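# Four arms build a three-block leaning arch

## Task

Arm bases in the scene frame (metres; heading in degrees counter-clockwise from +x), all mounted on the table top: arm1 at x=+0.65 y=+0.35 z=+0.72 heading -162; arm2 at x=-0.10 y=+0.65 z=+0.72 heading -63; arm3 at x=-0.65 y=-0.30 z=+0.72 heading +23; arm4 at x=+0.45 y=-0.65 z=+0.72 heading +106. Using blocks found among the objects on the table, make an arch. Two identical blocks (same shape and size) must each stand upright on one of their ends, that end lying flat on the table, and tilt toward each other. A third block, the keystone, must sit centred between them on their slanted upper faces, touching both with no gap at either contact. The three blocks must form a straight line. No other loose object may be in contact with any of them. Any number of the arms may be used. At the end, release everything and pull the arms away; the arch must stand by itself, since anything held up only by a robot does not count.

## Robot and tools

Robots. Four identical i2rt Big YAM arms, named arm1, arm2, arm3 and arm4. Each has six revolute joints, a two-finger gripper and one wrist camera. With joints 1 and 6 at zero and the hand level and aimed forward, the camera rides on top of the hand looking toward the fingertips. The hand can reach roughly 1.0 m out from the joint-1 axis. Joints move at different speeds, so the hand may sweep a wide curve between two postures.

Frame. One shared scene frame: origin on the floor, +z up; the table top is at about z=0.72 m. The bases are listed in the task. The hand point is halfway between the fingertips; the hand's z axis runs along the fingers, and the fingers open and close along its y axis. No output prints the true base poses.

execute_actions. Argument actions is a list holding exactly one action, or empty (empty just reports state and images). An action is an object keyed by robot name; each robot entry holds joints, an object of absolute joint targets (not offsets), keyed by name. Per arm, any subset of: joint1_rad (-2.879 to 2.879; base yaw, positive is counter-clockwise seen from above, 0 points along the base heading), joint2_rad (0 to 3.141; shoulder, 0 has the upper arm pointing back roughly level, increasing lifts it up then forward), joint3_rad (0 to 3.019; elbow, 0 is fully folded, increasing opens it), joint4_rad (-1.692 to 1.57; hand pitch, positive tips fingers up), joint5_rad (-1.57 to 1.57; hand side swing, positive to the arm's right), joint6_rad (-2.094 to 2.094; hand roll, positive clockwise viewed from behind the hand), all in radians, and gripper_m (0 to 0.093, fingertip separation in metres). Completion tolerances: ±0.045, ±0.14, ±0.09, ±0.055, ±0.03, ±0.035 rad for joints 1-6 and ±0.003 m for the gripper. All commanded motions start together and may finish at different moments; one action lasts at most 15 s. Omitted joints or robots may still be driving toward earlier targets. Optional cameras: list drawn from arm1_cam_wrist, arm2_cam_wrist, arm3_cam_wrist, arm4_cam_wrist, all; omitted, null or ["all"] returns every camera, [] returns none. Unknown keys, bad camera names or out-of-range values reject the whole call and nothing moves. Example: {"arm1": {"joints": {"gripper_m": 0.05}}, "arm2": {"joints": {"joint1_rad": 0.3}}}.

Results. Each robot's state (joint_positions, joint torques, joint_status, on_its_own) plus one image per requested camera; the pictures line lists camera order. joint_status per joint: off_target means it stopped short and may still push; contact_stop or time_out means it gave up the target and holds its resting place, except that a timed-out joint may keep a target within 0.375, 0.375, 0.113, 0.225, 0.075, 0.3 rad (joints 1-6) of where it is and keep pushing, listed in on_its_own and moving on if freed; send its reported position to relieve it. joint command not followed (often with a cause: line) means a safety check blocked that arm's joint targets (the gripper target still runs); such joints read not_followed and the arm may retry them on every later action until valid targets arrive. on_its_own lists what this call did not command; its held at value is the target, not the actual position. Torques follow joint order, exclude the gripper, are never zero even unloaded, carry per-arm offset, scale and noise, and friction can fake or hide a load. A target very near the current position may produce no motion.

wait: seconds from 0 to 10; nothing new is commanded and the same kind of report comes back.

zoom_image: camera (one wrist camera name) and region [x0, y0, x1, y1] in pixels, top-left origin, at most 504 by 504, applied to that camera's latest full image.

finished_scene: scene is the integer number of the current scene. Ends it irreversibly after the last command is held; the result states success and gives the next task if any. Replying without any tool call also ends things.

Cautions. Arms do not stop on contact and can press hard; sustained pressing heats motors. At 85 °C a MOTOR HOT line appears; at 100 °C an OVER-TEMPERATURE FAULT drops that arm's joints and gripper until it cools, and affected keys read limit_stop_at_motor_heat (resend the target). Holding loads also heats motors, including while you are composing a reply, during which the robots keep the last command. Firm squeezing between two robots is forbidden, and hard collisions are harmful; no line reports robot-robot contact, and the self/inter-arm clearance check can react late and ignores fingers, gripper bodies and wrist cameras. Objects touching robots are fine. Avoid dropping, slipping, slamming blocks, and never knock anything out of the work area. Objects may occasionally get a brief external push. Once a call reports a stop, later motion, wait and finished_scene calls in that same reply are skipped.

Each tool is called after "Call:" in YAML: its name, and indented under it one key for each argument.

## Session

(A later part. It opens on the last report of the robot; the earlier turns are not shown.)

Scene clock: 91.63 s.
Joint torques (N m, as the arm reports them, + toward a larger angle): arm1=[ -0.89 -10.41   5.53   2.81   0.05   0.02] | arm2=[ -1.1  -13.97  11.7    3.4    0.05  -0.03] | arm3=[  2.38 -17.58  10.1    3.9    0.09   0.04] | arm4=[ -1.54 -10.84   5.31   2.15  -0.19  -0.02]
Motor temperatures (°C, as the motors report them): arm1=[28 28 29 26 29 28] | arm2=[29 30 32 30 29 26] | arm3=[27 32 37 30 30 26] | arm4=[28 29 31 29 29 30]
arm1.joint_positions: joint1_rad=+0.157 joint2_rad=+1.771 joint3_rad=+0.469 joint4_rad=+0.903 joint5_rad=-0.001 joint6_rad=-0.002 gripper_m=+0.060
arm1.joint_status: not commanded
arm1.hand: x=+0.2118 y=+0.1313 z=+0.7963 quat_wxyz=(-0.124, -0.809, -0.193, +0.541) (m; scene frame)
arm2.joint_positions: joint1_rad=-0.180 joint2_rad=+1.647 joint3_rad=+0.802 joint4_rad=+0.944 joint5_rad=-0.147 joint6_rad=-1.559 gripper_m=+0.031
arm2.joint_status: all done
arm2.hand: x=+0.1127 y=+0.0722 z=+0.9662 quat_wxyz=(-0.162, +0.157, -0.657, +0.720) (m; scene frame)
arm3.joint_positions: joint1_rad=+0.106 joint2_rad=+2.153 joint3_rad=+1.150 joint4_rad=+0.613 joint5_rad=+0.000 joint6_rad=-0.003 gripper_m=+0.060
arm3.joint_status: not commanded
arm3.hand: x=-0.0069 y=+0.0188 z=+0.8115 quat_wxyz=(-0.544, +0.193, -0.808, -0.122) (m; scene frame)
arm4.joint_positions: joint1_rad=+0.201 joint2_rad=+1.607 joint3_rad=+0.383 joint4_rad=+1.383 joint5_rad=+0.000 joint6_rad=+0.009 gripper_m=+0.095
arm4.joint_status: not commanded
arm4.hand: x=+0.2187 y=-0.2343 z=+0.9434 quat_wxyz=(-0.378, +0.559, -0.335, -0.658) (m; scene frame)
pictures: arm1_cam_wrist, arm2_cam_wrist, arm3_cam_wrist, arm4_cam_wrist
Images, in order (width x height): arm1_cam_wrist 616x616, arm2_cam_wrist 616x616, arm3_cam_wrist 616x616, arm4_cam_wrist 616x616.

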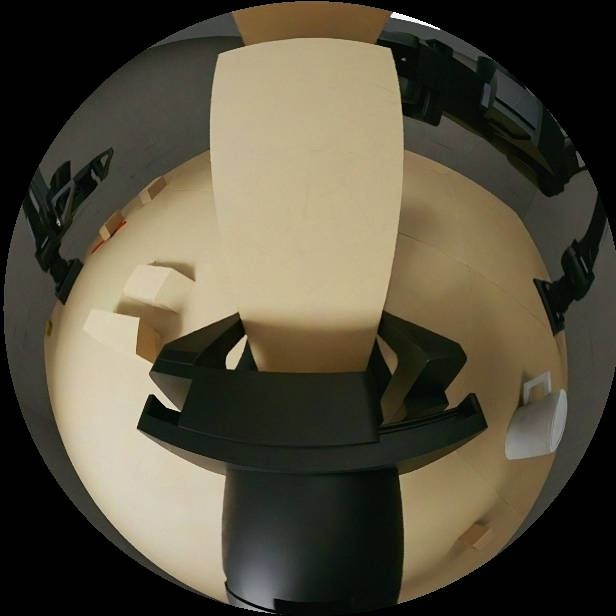

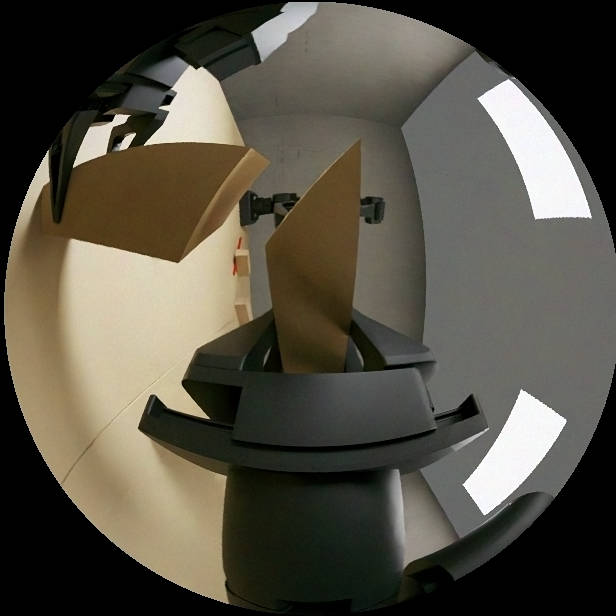

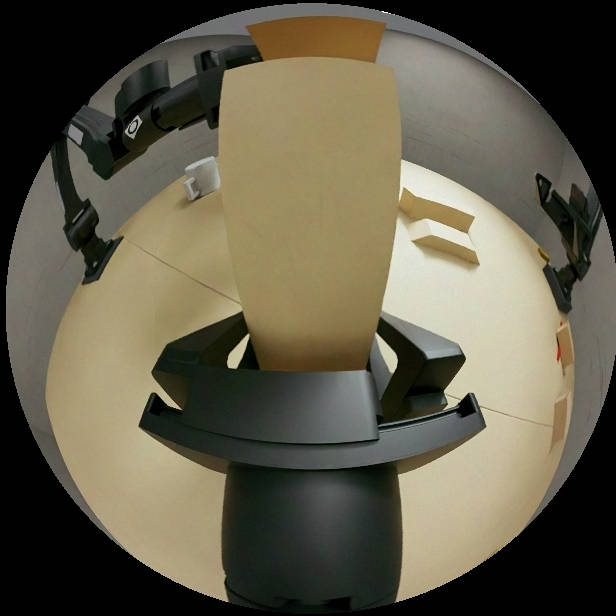

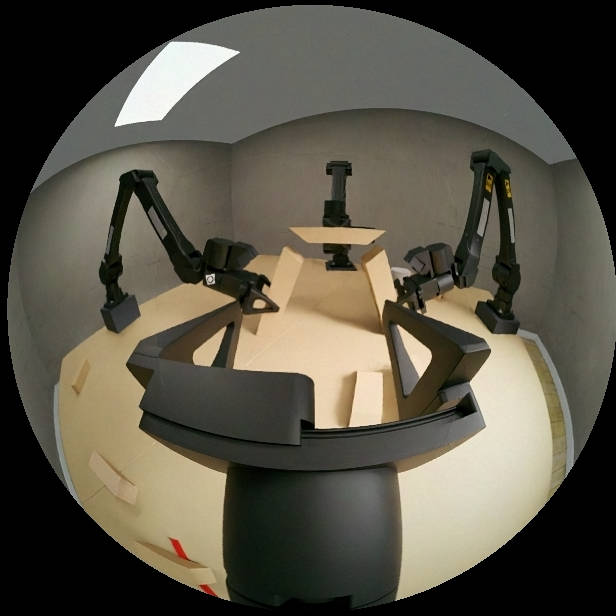

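Call:
execute_actions:
  actions:
    - {"arm2":{"joints":{"joint1_rad":-0.2,"joint2_rad":1.69,"joint3_rad":0.80}}}

Call:
zoom_image:
  camera: "arm4_cam_wrist"
  region: [240, 190, 440, 340]

Scene clock: 92.60 s.
Joint torques (N m, as the arm reports them, + toward a larger angle): arm1=[ -0.83 -10.23   5.54   2.84   0.05   0.02] | arm2=[ -2.29 -14.15   8.4    3.4    0.04  -0.03] | arm3=[  2.03 -17.93   9.72   3.64   0.02   0.05] | arm4=[ -1.69 -11.65   5.27   2.12  -0.22  -0.07]
Motor temperatures (°C, as the motors report them): arm1=[28 28 29 26 29 28] | arm2=[29 30 32 30 29 26] | arm3=[27 32 37 30 30 26] | arm4=[28 29 31 29 29 30]
arm1.joint_positions: joint1_rad=+0.157 joint2_rad=+1.771 joint3_rad=+0.469 joint4_rad=+0.903 joint5_rad=-0.001 joint6_rad=-0.002 gripper_m=+0.060
arm1.joint_status: not commanded
arm1.hand: x=+0.2118 y=+0.1313 z=+0.7963 quat_wxyz=(-0.124, -0.809, -0.193, +0.541) (m; scene frame)
arm2.joint_positions: joint1_rad=-0.192 joint2_rad=+1.678 joint3_rad=+0.791 joint4_rad=+0.944 joint5_rad=-0.147 joint6_rad=-1.559 gripper_m=+0.031
arm2.joint_status: all done
arm2.hand: x=+0.1051 y=+0.0697 z=+0.9424 quat_wxyz=(-0.157, +0.154, -0.673, +0.707) (m; scene frame)
arm3.joint_positions: joint1_rad=+0.106 joint2_rad=+2.153 joint3_rad=+1.150 joint4_rad=+0.613 joint5_rad=+0.000 joint6_rad=-0.003 gripper_m=+0.060
arm3.joint_status: not commanded
arm3.hand: x=-0.0069 y=+0.0188 z=+0.8115 quat_wxyz=(-0.544, +0.193, -0.808, -0.122) (m; scene frame)
arm4.joint_positions: joint1_rad=+0.201 joint2_rad=+1.607 joint3_rad=+0.383 joint4_rad=+1.383 joint5_rad=+0.000 joint6_rad=+0.009 gripper_m=+0.095
arm4.joint_status: not commanded
arm4.hand: x=+0.2187 y=-0.2343 z=+0.9434 quat_wxyz=(-0.378, +0.559, -0.335, -0.658) (m; scene frame)
pictures: arm1_cam_wrist, arm2_cam_wrist, arm3_cam_wrist, arm4_cam_wrist
Images, in order (width x height): arm1_cam_wrist 616x616, arm2_cam_wrist 616x616, arm3_cam_wrist 616x616, arm4_cam_wrist 616x616.

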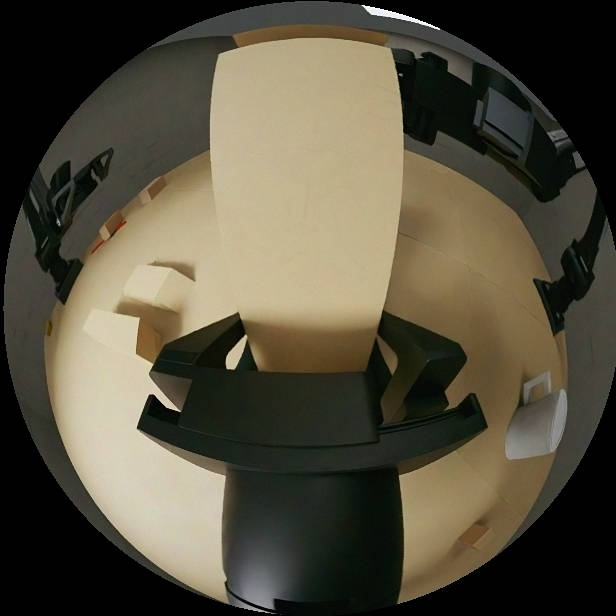

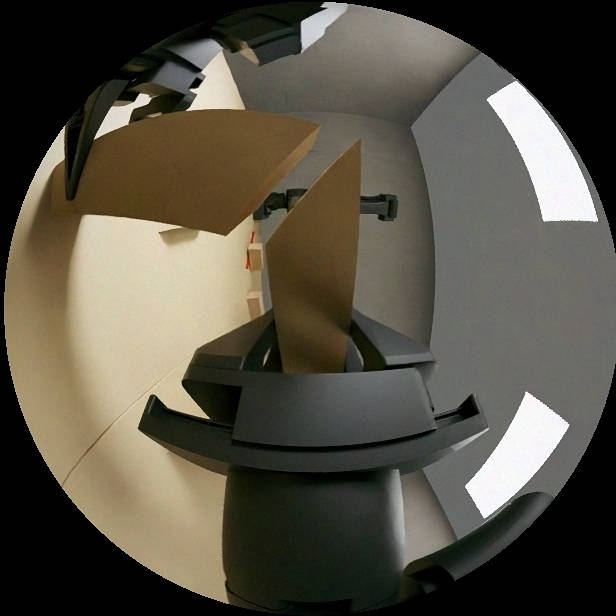

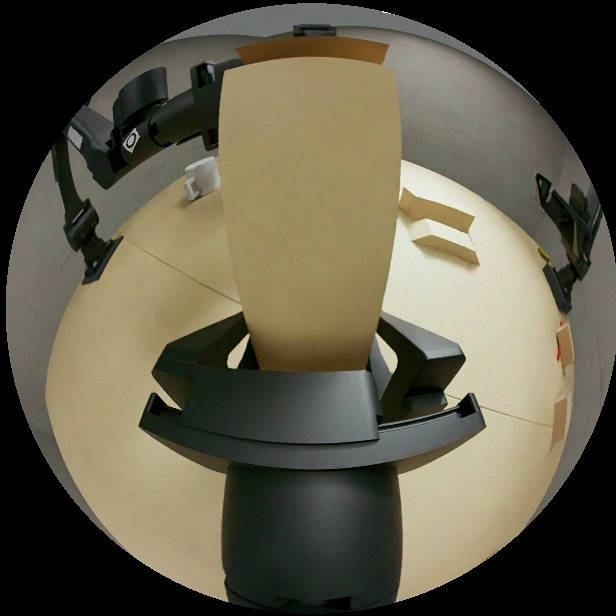

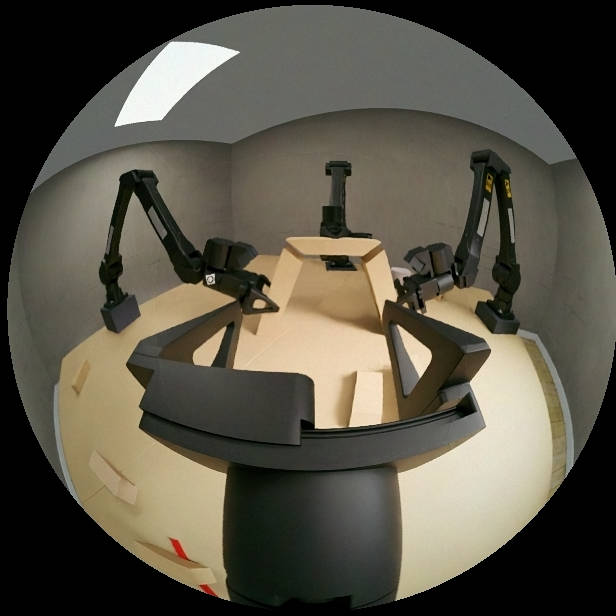

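Region (240, 190, 440, 340) of arm4_cam_wrist's 616x616 image, scaled by 2.520, with more detail than that image has; it fills the top 378 rows of this view, and the rest is white.

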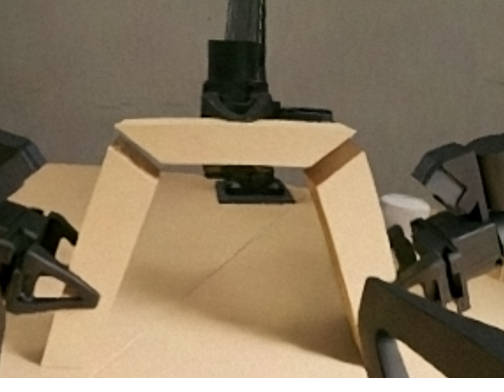

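Call:
execute_actions:
  actions:
    - {"arm2":{"joints":{"joint2_rad":1.725}}}
  cameras: ["arm4_cam_wrist","arm2_cam_wrist"]

Call:
zoom_image:
  camera: "arm4_cam_wrist"
  region: [240, 190, 440, 340]

Scene clock: 93.37 s.
Joint torques (N m, as the arm reports them, + toward a larger angle): arm1=[ -0.82 -10.33   5.54   2.81   0.06  -0.01] | arm2=[ -2.33 -14.44   8.22   3.39   0.02  -0.04] | arm3=[  2.12 -17.92  10.04   3.64   0.05   0.01] | arm4=[ -2.4  -10.9    5.52   1.96  -0.22  -0.05]
Motor temperatures (°C, as the motors report them): arm1=[28 28 29 26 29 28] | arm2=[29 30 32 30 29 26] | arm3=[27 32 37 30 30 26] | arm4=[28 29 31 29 29 30]
arm1.joint_positions: joint1_rad=+0.157 joint2_rad=+1.772 joint3_rad=+0.469 joint4_rad=+0.904 joint5_rad=-0.001 joint6_rad=-0.001 gripper_m=+0.060
arm1.joint_status: not commanded
arm1.hand: x=+0.2118 y=+0.1313 z=+0.7963 quat_wxyz=(-0.125, -0.809, -0.192, +0.541) (m; scene frame)
arm2.joint_positions: joint1_rad=-0.193 joint2_rad=+1.712 joint3_rad=+0.791 joint4_rad=+0.945 joint5_rad=-0.147 joint6_rad=-1.557 gripper_m=+0.031
arm2.joint_status: all done
arm2.hand: x=+0.1050 y=+0.0671 z=+0.9228 quat_wxyz=(-0.156, +0.153, -0.685, +0.695) (m; scene frame)
arm3.joint_positions: joint1_rad=+0.106 joint2_rad=+2.153 joint3_rad=+1.150 joint4_rad=+0.613 joint5_rad=+0.000 joint6_rad=-0.003 gripper_m=+0.060
arm3.joint_status: not commanded
arm3.hand: x=-0.0069 y=+0.0188 z=+0.8115 quat_wxyz=(-0.544, +0.193, -0.808, -0.122) (m; scene frame)
arm4.joint_positions: joint1_rad=+0.201 joint2_rad=+1.607 joint3_rad=+0.383 joint4_rad=+1.383 joint5_rad=+0.000 joint6_rad=+0.009 gripper_m=+0.095
arm4.joint_status: not commanded
arm4.hand: x=+0.2187 y=-0.2343 z=+0.9434 quat_wxyz=(-0.378, +0.559, -0.335, -0.658) (m; scene frame)
pictures: arm2_cam_wrist, arm4_cam_wrist
Images, in order (width x height): arm2_cam_wrist 616x616, arm4_cam_wrist 616x616.

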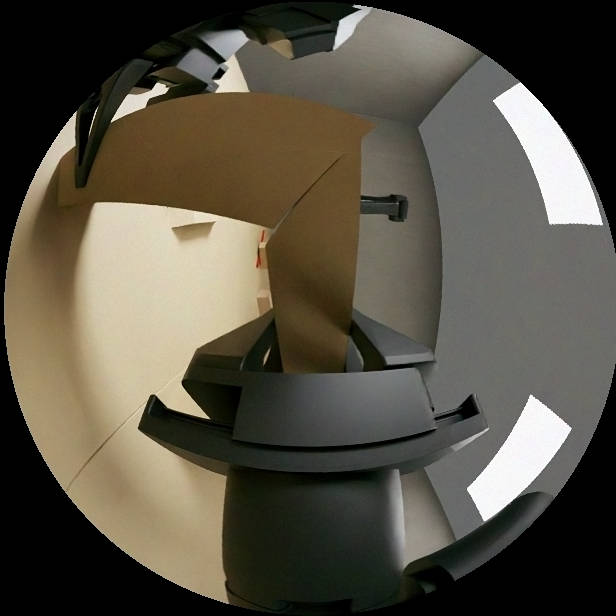

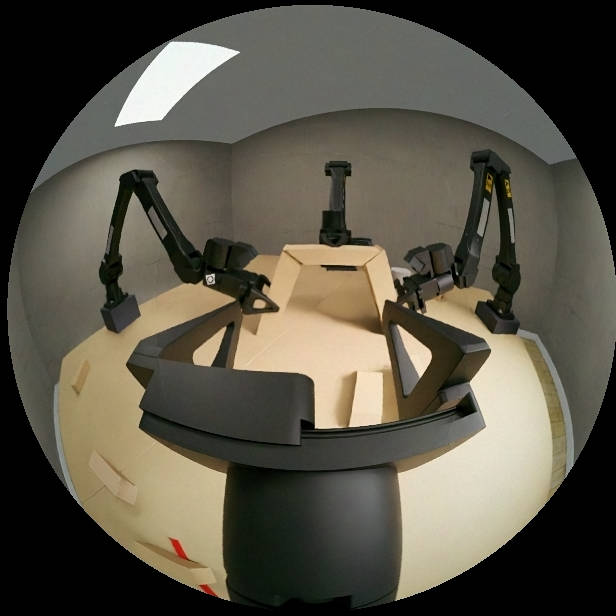

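Region (240, 190, 440, 340) of arm4_cam_wrist's 616x616 image, scaled by 2.520, with more detail than that image has; it fills the top 378 rows of this view, and the rest is white.

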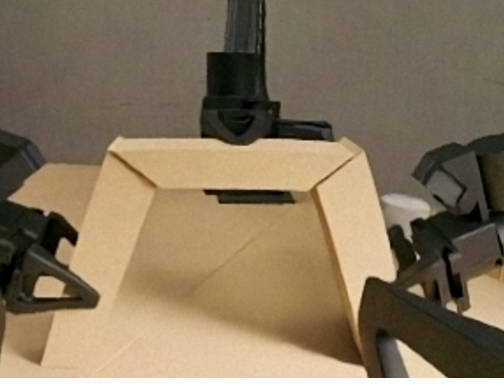

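Call:
execute_actions:
  actions:
    - {"arm2":{"joints":{"gripper_m":0.093}}}
  cameras: ["arm4_cam_wrist","arm2_cam_wrist"]

Call:
zoom_image:
  camera: "arm4_cam_wrist"
  region: [240, 190, 440, 340]

Scene clock: 94.20 s.
Joint torques (N m, as the arm reports them, + toward a larger angle): arm1=[ -0.94 -10.39   5.55   2.78   0.05  -0.03] | arm2=[ -2.27 -14.36   8.08   3.08   0.01  -0.05] | arm3=[  1.99 -17.78  10.04   3.82   0.04   0.03] | arm4=[ -1.56 -10.83   5.38   2.09  -0.21  -0.04]
Motor temperatures (°C, as the motors report them): arm1=[28 28 29 26 29 28] | arm2=[29 30 32 30 29 26] | arm3=[27 32 37 30 30 26] | arm4=[28 29 31 29 29 30]
arm1.joint_positions: joint1_rad=+0.157 joint2_rad=+1.772 joint3_rad=+0.469 joint4_rad=+0.904 joint5_rad=-0.001 joint6_rad=+0.001 gripper_m=+0.060
arm1.joint_status: not commanded
arm1.hand: x=+0.2117 y=+0.1315 z=+0.7963 quat_wxyz=(-0.125, -0.809, -0.191, +0.541) (m; scene frame)
arm2.joint_positions: joint1_rad=-0.193 joint2_rad=+1.712 joint3_rad=+0.791 joint4_rad=+0.953 joint5_rad=-0.147 joint6_rad=-1.558 gripper_m=+0.093
arm2.joint_status: all done
arm2.hand: x=+0.1050 y=+0.0671 z=+0.9248 quat_wxyz=(-0.156, +0.153, -0.682, +0.698) (m; scene frame)
arm3.joint_positions: joint1_rad=+0.106 joint2_rad=+2.153 joint3_rad=+1.150 joint4_rad=+0.613 joint5_rad=+0.000 joint6_rad=-0.003 gripper_m=+0.060
arm3.joint_status: not commanded
arm3.hand: x=-0.0069 y=+0.0188 z=+0.8115 quat_wxyz=(-0.544, +0.193, -0.808, -0.122) (m; scene frame)
arm4.joint_positions: joint1_rad=+0.201 joint2_rad=+1.607 joint3_rad=+0.383 joint4_rad=+1.383 joint5_rad=+0.000 joint6_rad=+0.009 gripper_m=+0.095
arm4.joint_status: not commanded
arm4.hand: x=+0.2187 y=-0.2343 z=+0.9434 quat_wxyz=(-0.378, +0.559, -0.335, -0.658) (m; scene frame)
pictures: arm2_cam_wrist, arm4_cam_wrist
Images, in order (width x height): arm2_cam_wrist 616x616, arm4_cam_wrist 616x616.

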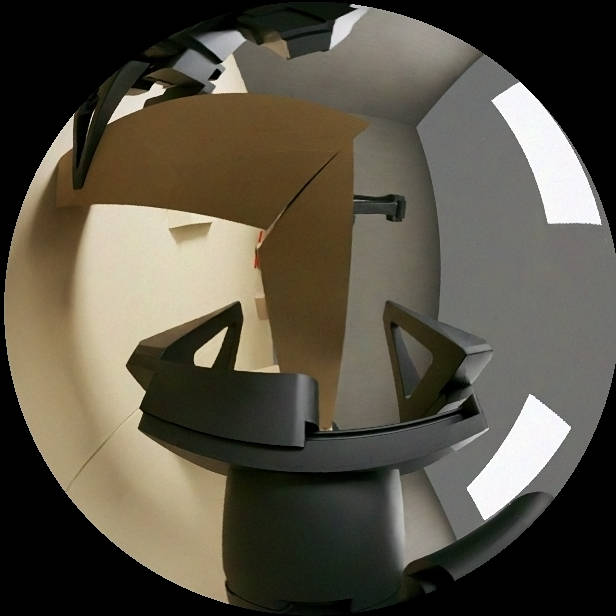

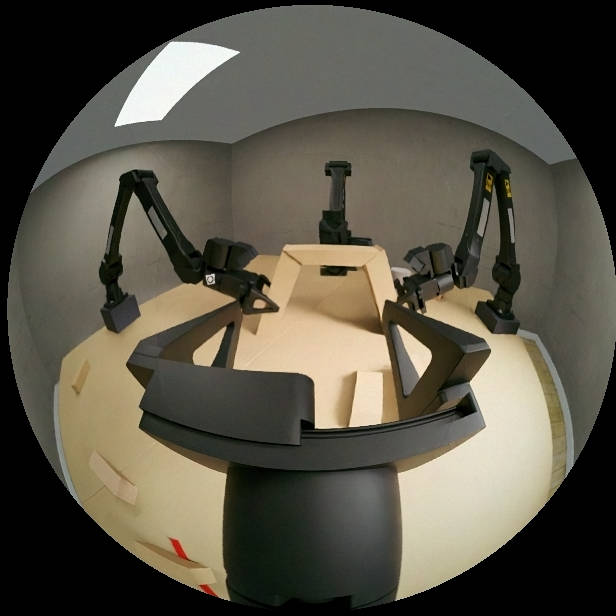

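Region (240, 190, 440, 340) of arm4_cam_wrist's 616x616 image, scaled by 2.520, with more detail than that image has; it fills the top 378 rows of this view, and the rest is white.

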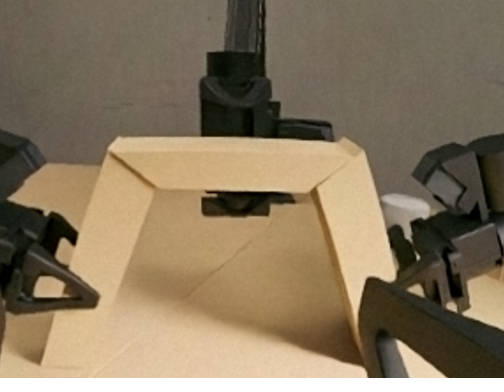

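Call:
execute_actions:
  actions:
    - {"arm2":{"joints":{"joint2_rad":1.66,"joint3_rad":0.71,"joint4_rad":1.0}}}
  cameras: ["arm2_cam_wrist"]

Call:
execute_actions:
  actions:
    - {"arm2":{"joints":{"joint2_rad":1.60,"joint3_rad":0.62,"joint4_rad":1.03}}}
  cameras: ["arm2_cam_wrist","arm4_cam_wrist"]

Scene clock: 95.07 s.
Joint torques (N m, as the arm reports them, + toward a larger angle): arm1=[ -0.8  -10.35   5.54   2.8    0.05  -0.02] | arm2=[ -2.29 -15.77   7.26   3.03   0.01  -0.03] | arm3=[  2.17 -17.52   9.77   3.88   0.07   0.04] | arm4=[ -1.88 -11.41   5.42   2.    -0.2   -0.04]
Motor temperatures (°C, as the motors report them): arm1=[28 28 29 26 29 28] | arm2=[29 30 32 30 29 26] | arm3=[27 32 37 30 30 26] | arm4=[28 29 31 29 29 30]
arm1.joint_positions: joint1_rad=+0.157 joint2_rad=+1.772 joint3_rad=+0.469 joint4_rad=+0.904 joint5_rad=-0.001 joint6_rad=+0.001 gripper_m=+0.060
arm1.joint_status: not commanded
arm1.hand: x=+0.2117 y=+0.1315 z=+0.7963 quat_wxyz=(-0.125, -0.809, -0.191, +0.541) (m; scene frame)
arm2.joint_positions: joint1_rad=-0.193 joint2_rad=+1.675 joint3_rad=+0.709 joint4_rad=+0.983 joint5_rad=-0.147 joint6_rad=-1.558 gripper_m=+0.093
arm2.joint_status: all done
arm2.hand: x=+0.0969 y=+0.0935 z=+0.9152 quat_wxyz=(-0.155, +0.154, -0.687, +0.693) (m; scene frame)
arm3.joint_positions: joint1_rad=+0.106 joint2_rad=+2.153 joint3_rad=+1.150 joint4_rad=+0.613 joint5_rad=+0.000 joint6_rad=-0.003 gripper_m=+0.060
arm3.joint_status: not commanded
arm3.hand: x=-0.0069 y=+0.0188 z=+0.8115 quat_wxyz=(-0.544, +0.193, -0.808, -0.122) (m; scene frame)
arm4.joint_positions: joint1_rad=+0.201 joint2_rad=+1.607 joint3_rad=+0.383 joint4_rad=+1.383 joint5_rad=+0.000 joint6_rad=+0.009 gripper_m=+0.095
arm4.joint_status: not commanded
arm4.hand: x=+0.2187 y=-0.2343 z=+0.9434 quat_wxyz=(-0.378, +0.559, -0.335, -0.658) (m; scene frame)
pictures: arm2_cam_wrist
Images, in order (width x height): arm2_cam_wrist 616x616.

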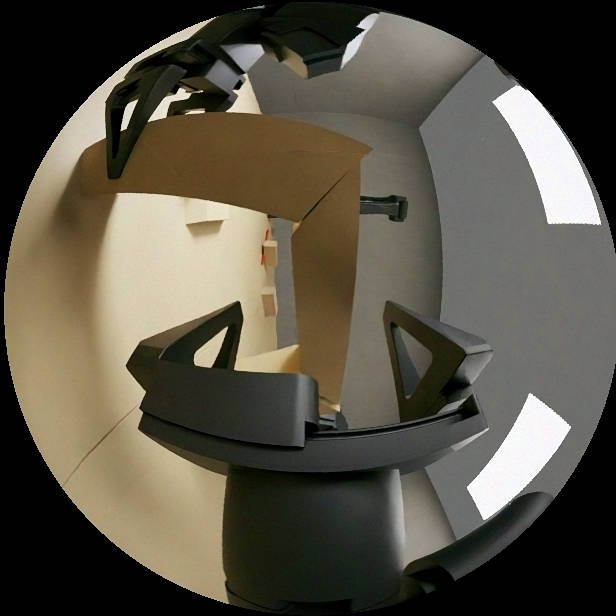

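Scene clock: 95.73 s.
Joint torques (N m, as the arm reports them, + toward a larger angle): arm1=[ -0.91 -10.44   5.56   2.77   0.04  -0.02] | arm2=[ -2.22 -13.85   6.82   2.98   0.01  -0.04] | arm3=[  2.34 -18.07  10.09   3.79   0.07   0.05] | arm4=[ -1.43 -10.81   5.37   2.06  -0.22  -0.03]
Motor temperatures (°C, as the motors report them): arm1=[28 28 29 26 29 28] | arm2=[29 30 32 30 29 26] | arm3=[27 32 37 30 30 26] | arm4=[28 29 31 29 29 30]
arm1.joint_positions: joint1_rad=+0.157 joint2_rad=+1.772 joint3_rad=+0.469 joint4_rad=+0.904 joint5_rad=-0.001 joint6_rad=+0.001 gripper_m=+0.060
arm1.joint_status: not commanded
arm1.hand: x=+0.2117 y=+0.1315 z=+0.7963 quat_wxyz=(-0.125, -0.809, -0.191, +0.541) (m; scene frame)
arm2.joint_positions: joint1_rad=-0.193 joint2_rad=+1.607 joint3_rad=+0.622 joint4_rad=+1.014 joint5_rad=-0.147 joint6_rad=-1.558 gripper_m=+0.093
arm2.joint_status: all done
arm2.hand: x=+0.0878 y=+0.1237 z=+0.9205 quat_wxyz=(-0.155, +0.154, -0.683, +0.697) (m; scene frame)
arm3.joint_positions: joint1_rad=+0.106 joint2_rad=+2.153 joint3_rad=+1.150 joint4_rad=+0.613 joint5_rad=+0.000 joint6_rad=-0.003 gripper_m=+0.060
arm3.joint_status: not commanded
arm3.hand: x=-0.0069 y=+0.0188 z=+0.8115 quat_wxyz=(-0.544, +0.193, -0.808, -0.122) (m; scene frame)
arm4.joint_positions: joint1_rad=+0.201 joint2_rad=+1.607 joint3_rad=+0.383 joint4_rad=+1.383 joint5_rad=+0.000 joint6_rad=+0.009 gripper_m=+0.095
arm4.joint_status: not commanded
arm4.hand: x=+0.2187 y=-0.2343 z=+0.9434 quat_wxyz=(-0.378, +0.559, -0.335, -0.658) (m; scene frame)
pictures: arm2_cam_wrist, arm4_cam_wrist
Images, in order (width x height): arm2_cam_wrist 616x616, arm4_cam_wrist 616x616.

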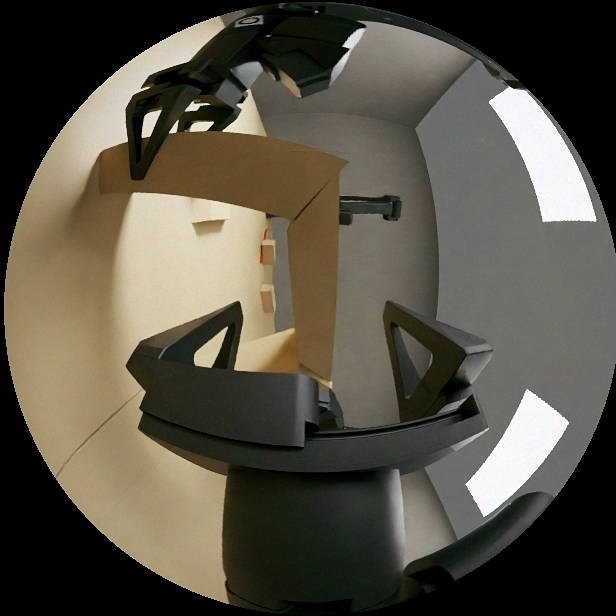

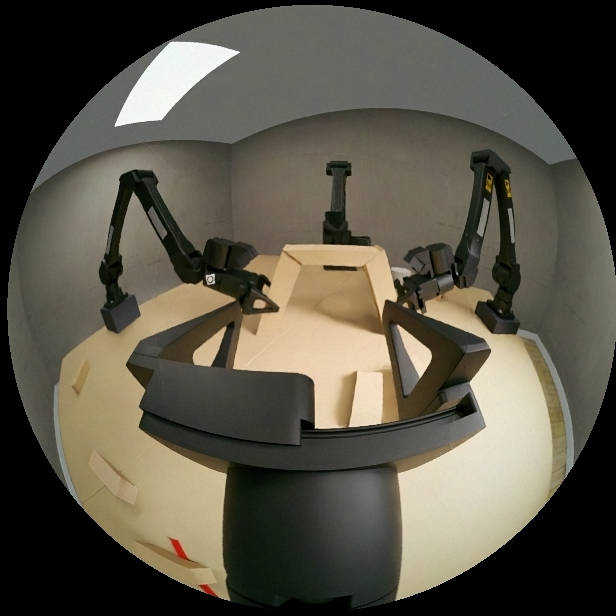

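Clear. Retreat arm2 and release the leaners.

Call:
execute_actions:
  actions:
    - {"arm2":{"joints":{"joint2_rad":1.0}},"arm1":{"joints":{"gripper_m":0.093}},"arm3":{"joints":{"gripper_m":0.093}}}
  cameras: ["arm4_cam_wrist","arm2_cam_wrist"]

Call:
zoom_image:
  camera: "arm4_cam_wrist"
  region: [240, 190, 440, 340]

Scene clock: 98.37 s.
Joint torques (N m, as the arm reports them, + toward a larger angle): arm1=[ -0.91 -10.43   5.55   2.24   0.05  -0.03] | arm2=[-2.28 -4.81 10.3   1.95  0.15 -0.05] | arm3=[  1.76 -17.43   9.8    3.13   0.06   0.1 ] | arm4=[ -1.77 -11.2    5.44   2.17  -0.18  -0.03]
Motor temperatures (°C, as the motors report them): arm1=[28 28 29 26 29 28] | arm2=[29 30 31 30 29 26] | arm3=[27 32 37 30 30 26] | arm4=[28 29 31 29 29 30]
arm1.joint_positions: joint1_rad=+0.157 joint2_rad=+1.772 joint3_rad=+0.469 joint4_rad=+0.918 joint5_rad=-0.001 joint6_rad=+0.002 gripper_m=+0.093
arm1.joint_status: all done
arm1.hand: x=+0.2104 y=+0.1308 z=+0.7995 quat_wxyz=(-0.127, -0.805, -0.190, +0.547) (m; scene frame)
arm2.joint_positions: joint1_rad=-0.193 joint2_rad=+0.991 joint3_rad=+0.619 joint4_rad=+1.025 joint5_rad=-0.147 joint6_rad=-1.559 gripper_m=+0.093
arm2.joint_status: all done
arm2.hand: x=+0.0520 y=+0.2540 z=+1.2203 quat_wxyz=(-0.166, +0.132, -0.431, +0.877) (m; scene frame)
arm3.joint_positions: joint1_rad=+0.106 joint2_rad=+2.153 joint3_rad=+1.151 joint4_rad=+0.629 joint5_rad=+0.000 joint6_rad=-0.002 gripper_m=+0.093
arm3.joint_status: all done
arm3.hand: x=-0.0050 y=+0.0198 z=+0.8159 quat_wxyz=(-0.551, +0.191, -0.803, -0.124) (m; scene frame)
arm4.joint_positions: joint1_rad=+0.201 joint2_rad=+1.607 joint3_rad=+0.383 joint4_rad=+1.383 joint5_rad=+0.000 joint6_rad=+0.009 gripper_m=+0.095
arm4.joint_status: not commanded
arm4.hand: x=+0.2187 y=-0.2343 z=+0.9434 quat_wxyz=(-0.378, +0.559, -0.335, -0.658) (m; scene frame)
pictures: arm2_cam_wrist, arm4_cam_wrist
Images, in order (width x height): arm2_cam_wrist 616x616, arm4_cam_wrist 616x616.

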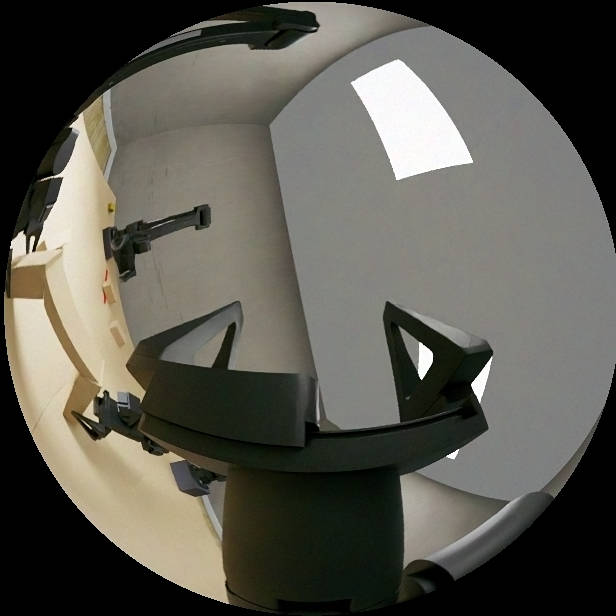

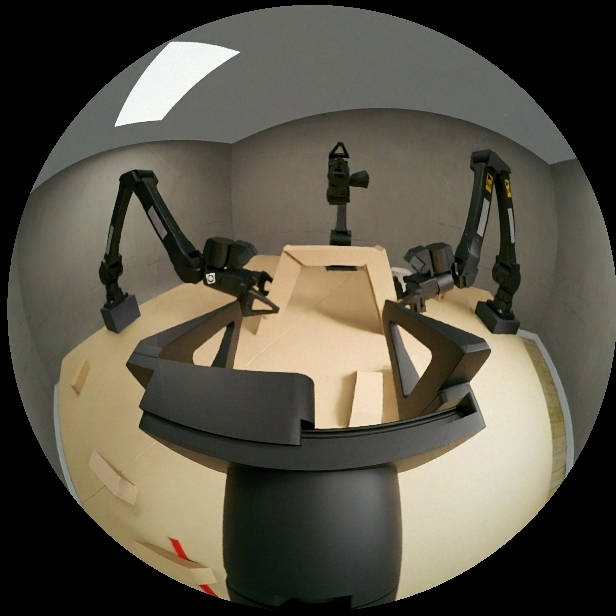

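Region (240, 190, 440, 340) of arm4_cam_wrist's 616x616 image, scaled by 2.520, with more detail than that image has; it fills the top 378 rows of this view, and the rest is white.

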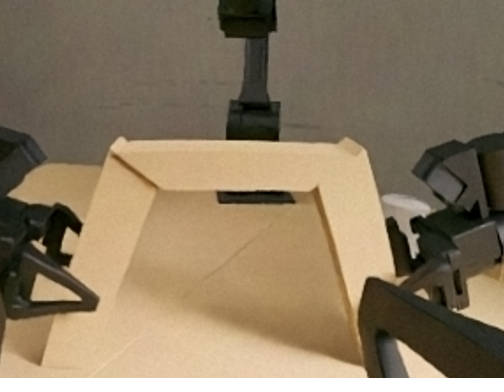

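Call:
execute_actions:
  actions:
    - {"arm3":{"joints":{"joint2_rad":2.0,"joint3_rad":1.02}},"arm1":{"joints":{"joint2_rad":1.6,"joint3_rad":0.31}}}
  cameras: ["arm4_cam_wrist"]

Call:
execute_actions:
  actions:
    - {"arm3":{"joints":{"joint2_rad":1.85,"joint3_rad":0.85}},"arm1":{"joints":{"joint2_rad":1.45,"joint3_rad":0.15}}}
  cameras: ["arm4_cam_wrist"]

Scene clock: 99.63 s.
Joint torques (N m, as the arm reports them, + toward a larger angle): arm1=[-0.77 -9.14  4.28  2.21  0.05 -0.03] | arm2=[-2.19 -4.82 10.17  1.89  0.16 -0.05] | arm3=[  1.91 -17.28   5.94   2.78   0.     0.08] | arm4=[ -1.83 -11.36   5.47   2.15  -0.22  -0.03]
Motor temperatures (°C, as the motors report them): arm1=[28 28 29 26 29 28] | arm2=[29 30 31 30 29 26] | arm3=[27 32 37 30 30 26] | arm4=[28 29 31 29 29 30]
arm1.joint_positions: joint1_rad=+0.157 joint2_rad=+1.606 joint3_rad=+0.308 joint4_rad=+0.919 joint5_rad=-0.001 joint6_rad=+0.002 gripper_m=+0.093
arm1.joint_status: all done
arm1.hand: x=+0.2629 y=+0.1567 z=+0.8198 quat_wxyz=(-0.128, -0.804, -0.190, +0.550) (m; scene frame)
arm2.joint_positions: joint1_rad=-0.193 joint2_rad=+0.991 joint3_rad=+0.619 joint4_rad=+1.025 joint5_rad=-0.147 joint6_rad=-1.559 gripper_m=+0.093
arm2.joint_status: not commanded
arm2.hand: x=+0.0520 y=+0.2540 z=+1.2203 quat_wxyz=(-0.166, +0.132, -0.431, +0.877) (m; scene frame)
arm3.joint_positions: joint1_rad=+0.106 joint2_rad=+2.008 joint3_rad=+1.028 joint4_rad=+0.635 joint5_rad=+0.000 joint6_rad=-0.002 gripper_m=+0.093
arm3.joint_status: all done
arm3.hand: x=-0.0356 y=+0.0051 z=+0.8621 quat_wxyz=(-0.562, +0.190, -0.795, -0.127) (m; scene frame)
arm4.joint_positions: joint1_rad=+0.201 joint2_rad=+1.607 joint3_rad=+0.383 joint4_rad=+1.383 joint5_rad=+0.000 joint6_rad=+0.009 gripper_m=+0.095
arm4.joint_status: not commanded
arm4.hand: x=+0.2187 y=-0.2343 z=+0.9434 quat_wxyz=(-0.378, +0.559, -0.335, -0.658) (m; scene frame)
pictures: arm4_cam_wrist
Images, in order (width x height): arm4_cam_wrist 616x616.

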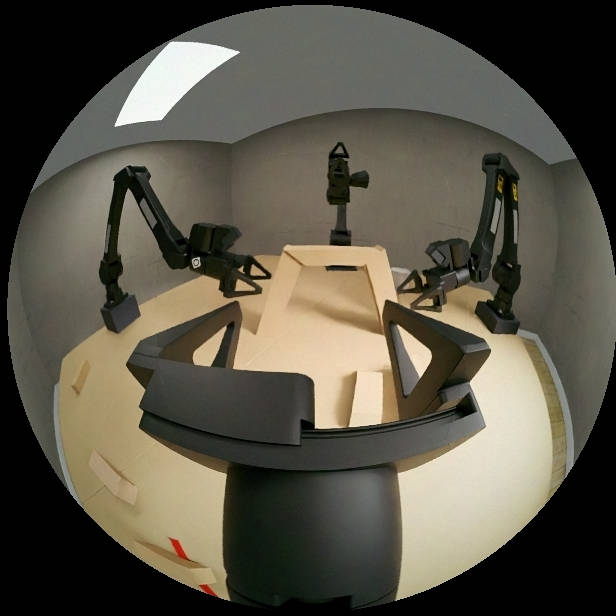

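Scene clock: 100.53 s.
Joint torques (N m, as the arm reports them, + toward a larger angle): arm1=[-0.79 -6.27  4.38  2.13  0.06 -0.03] | arm2=[-2.01 -4.77 10.14  1.91  0.14 -0.05] | arm3=[  2.62 -15.31   5.87   2.9    0.07   0.01] | arm4=[ -1.81 -11.37   5.35   2.03  -0.19  -0.05]
Motor temperatures (°C, as the motors report them): arm1=[28 28 29 26 29 28] | arm2=[29 30 31 30 29 26] | arm3=[27 32 37 30 30 26] | arm4=[28 29 31 29 29 30]
arm1.joint_positions: joint1_rad=+0.157 joint2_rad=+1.456 joint3_rad=+0.147 joint4_rad=+0.920 joint5_rad=-0.001 joint6_rad=+0.002 gripper_m=+0.093
arm1.joint_status: all done
arm1.hand: x=+0.3186 y=+0.1844 z=+0.8239 quat_wxyz=(-0.127, -0.806, -0.190, +0.545) (m; scene frame)
arm2.joint_positions: joint1_rad=-0.193 joint2_rad=+0.991 joint3_rad=+0.619 joint4_rad=+1.025 joint5_rad=-0.147 joint6_rad=-1.559 gripper_m=+0.093
arm2.joint_status: not commanded
arm2.hand: x=+0.0520 y=+0.2540 z=+1.2203 quat_wxyz=(-0.166, +0.132, -0.431, +0.877) (m; scene frame)
arm3.joint_positions: joint1_rad=+0.106 joint2_rad=+1.860 joint3_rad=+0.857 joint4_rad=+0.635 joint5_rad=+0.000 joint6_rad=-0.002 gripper_m=+0.093
arm3.joint_status: all done
arm3.hand: x=-0.0877 y=-0.0205 z=+0.8812 quat_wxyz=(-0.553, +0.191, -0.802, -0.124) (m; scene frame)
arm4.joint_positions: joint1_rad=+0.201 joint2_rad=+1.607 joint3_rad=+0.383 joint4_rad=+1.383 joint5_rad=+0.000 joint6_rad=+0.009 gripper_m=+0.095
arm4.joint_status: not commanded
arm4.hand: x=+0.2187 y=-0.2343 z=+0.9434 quat_wxyz=(-0.378, +0.559, -0.335, -0.658) (m; scene frame)
pictures: arm4_cam_wrist
Images, in order (width x height): arm4_cam_wrist 616x616.

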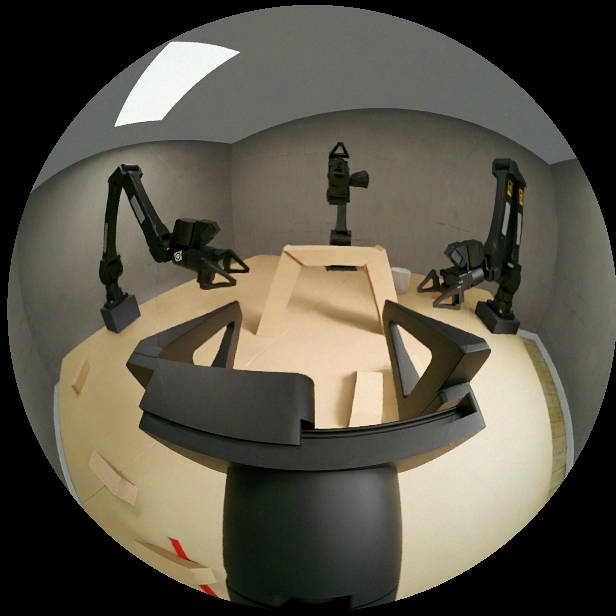

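Call:
execute_actions:
  actions:
    - {"arm3":{"joints":{"joint2_rad":1.6,"joint3_rad":0.6}},"arm1":{"joints":{"joint2_rad":1.2}}}

Call:
zoom_image:
  camera: "arm4_cam_wrist"
  region: [230, 210, 430, 360]

Call:
zoom_image:
  camera: "arm3_cam_wrist"
  region: [180, 100, 440, 360]

Scene clock: 101.67 s.
Joint torques (N m, as the arm reports them, + toward a larger angle): arm1=[-0.8  -4.53  6.56  2.06  0.05 -0.03] | arm2=[-2.17 -4.9  10.2   1.91  0.16 -0.05] | arm3=[  0.9  -11.26   5.69   2.91   0.05   0.06] | arm4=[ -1.93 -11.09   5.44   2.09  -0.19  -0.06]
Motor temperatures (°C, as the motors report them): arm1=[28 28 29 26 29 28] | arm2=[29 30 31 30 29 26] | arm3=[27 32 36 30 30 26] | arm4=[28 29 31 29 29 30]
arm1.joint_positions: joint1_rad=+0.157 joint2_rad=+1.202 joint3_rad=+0.147 joint4_rad=+0.923 joint5_rad=-0.001 joint6_rad=+0.002 gripper_m=+0.093
arm1.joint_status: all done
arm1.hand: x=+0.3117 y=+0.1803 z=+0.9150 quat_wxyz=(-0.150, -0.730, -0.173, +0.644) (m; scene frame)
arm2.joint_positions: joint1_rad=-0.193 joint2_rad=+0.991 joint3_rad=+0.619 joint4_rad=+1.025 joint5_rad=-0.147 joint6_rad=-1.559 gripper_m=+0.093
arm2.joint_status: not commanded
arm2.hand: x=+0.0520 y=+0.2540 z=+1.2203 quat_wxyz=(-0.166, +0.132, -0.431, +0.877) (m; scene frame)
arm3.joint_positions: joint1_rad=+0.106 joint2_rad=+1.603 joint3_rad=+0.608 joint4_rad=+0.635 joint5_rad=+0.000 joint6_rad=-0.002 gripper_m=+0.093
arm3.joint_status: all done
arm3.hand: x=-0.1683 y=-0.0600 z=+0.9175 quat_wxyz=(-0.556, +0.191, -0.799, -0.125) (m; scene frame)
arm4.joint_positions: joint1_rad=+0.201 joint2_rad=+1.607 joint3_rad=+0.383 joint4_rad=+1.383 joint5_rad=+0.000 joint6_rad=+0.009 gripper_m=+0.095
arm4.joint_status: not commanded
arm4.hand: x=+0.2187 y=-0.2343 z=+0.9434 quat_wxyz=(-0.378, +0.559, -0.335, -0.658) (m; scene frame)
pictures: arm1_cam_wrist, arm2_cam_wrist, arm3_cam_wrist, arm4_cam_wrist
Images, in order (width x height): arm1_cam_wrist 616x616, arm2_cam_wrist 616x616, arm3_cam_wrist 616x616, arm4_cam_wrist 616x616.

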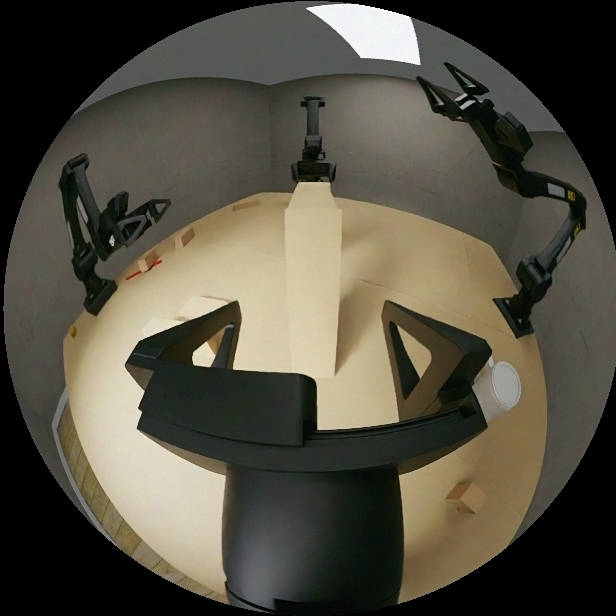

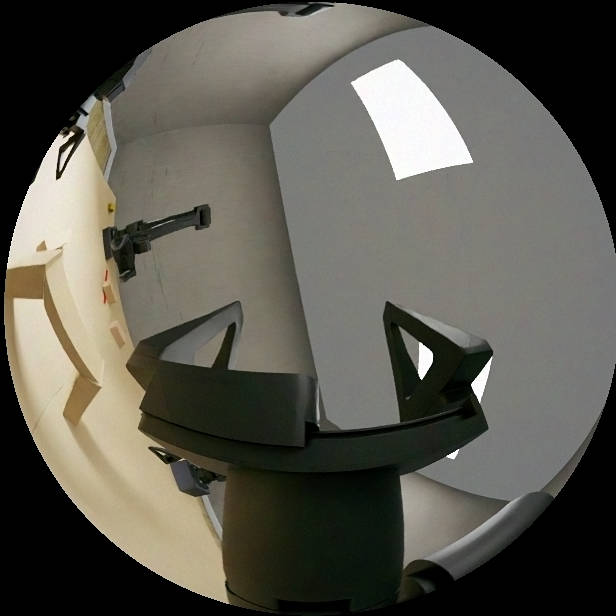

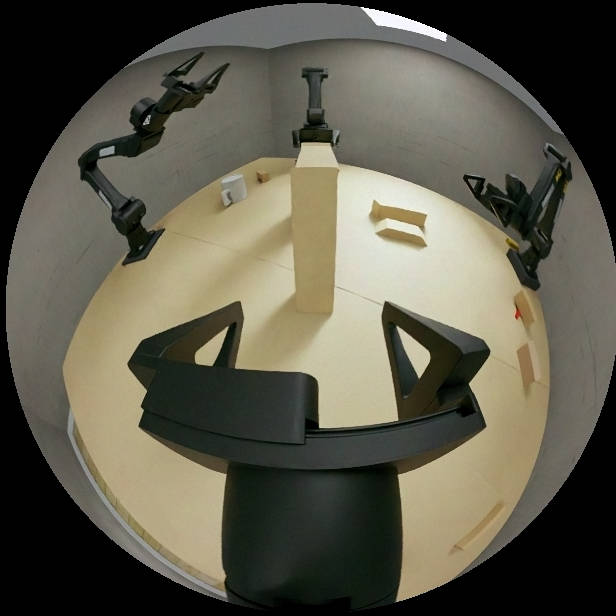

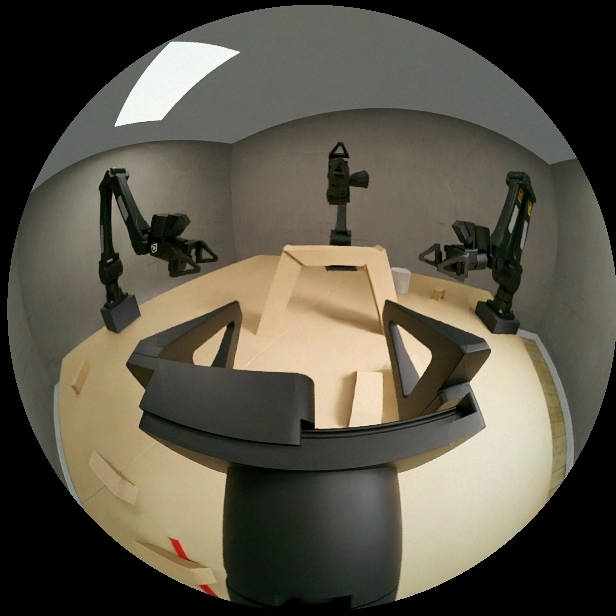

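Region (230, 210, 430, 360) of arm4_cam_wrist's 616x616 image, scaled by 2.520, with more detail than that image has; it fills the top 378 rows of this view, and the rest is white.

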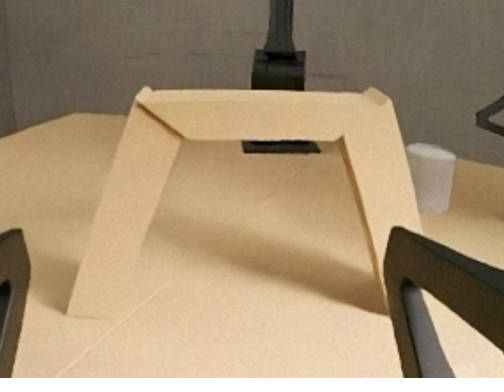

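Region (180, 100, 440, 360) of arm3_cam_wrist's 616x616 image, scaled by 1.938, with more detail than that image has.

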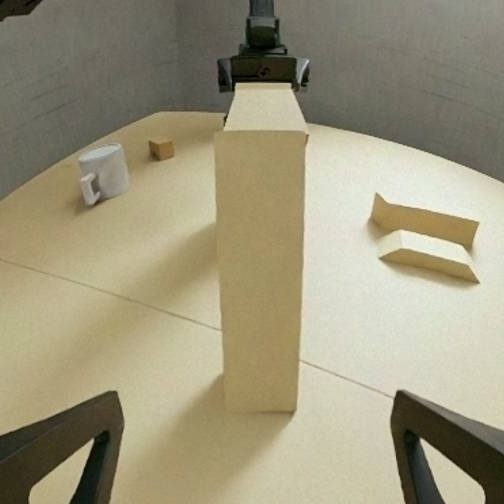

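The arch is standing free, in line, and both joints look closed.

Call:
finished_scene:
  scene: 2

The scene is finished: the task was done.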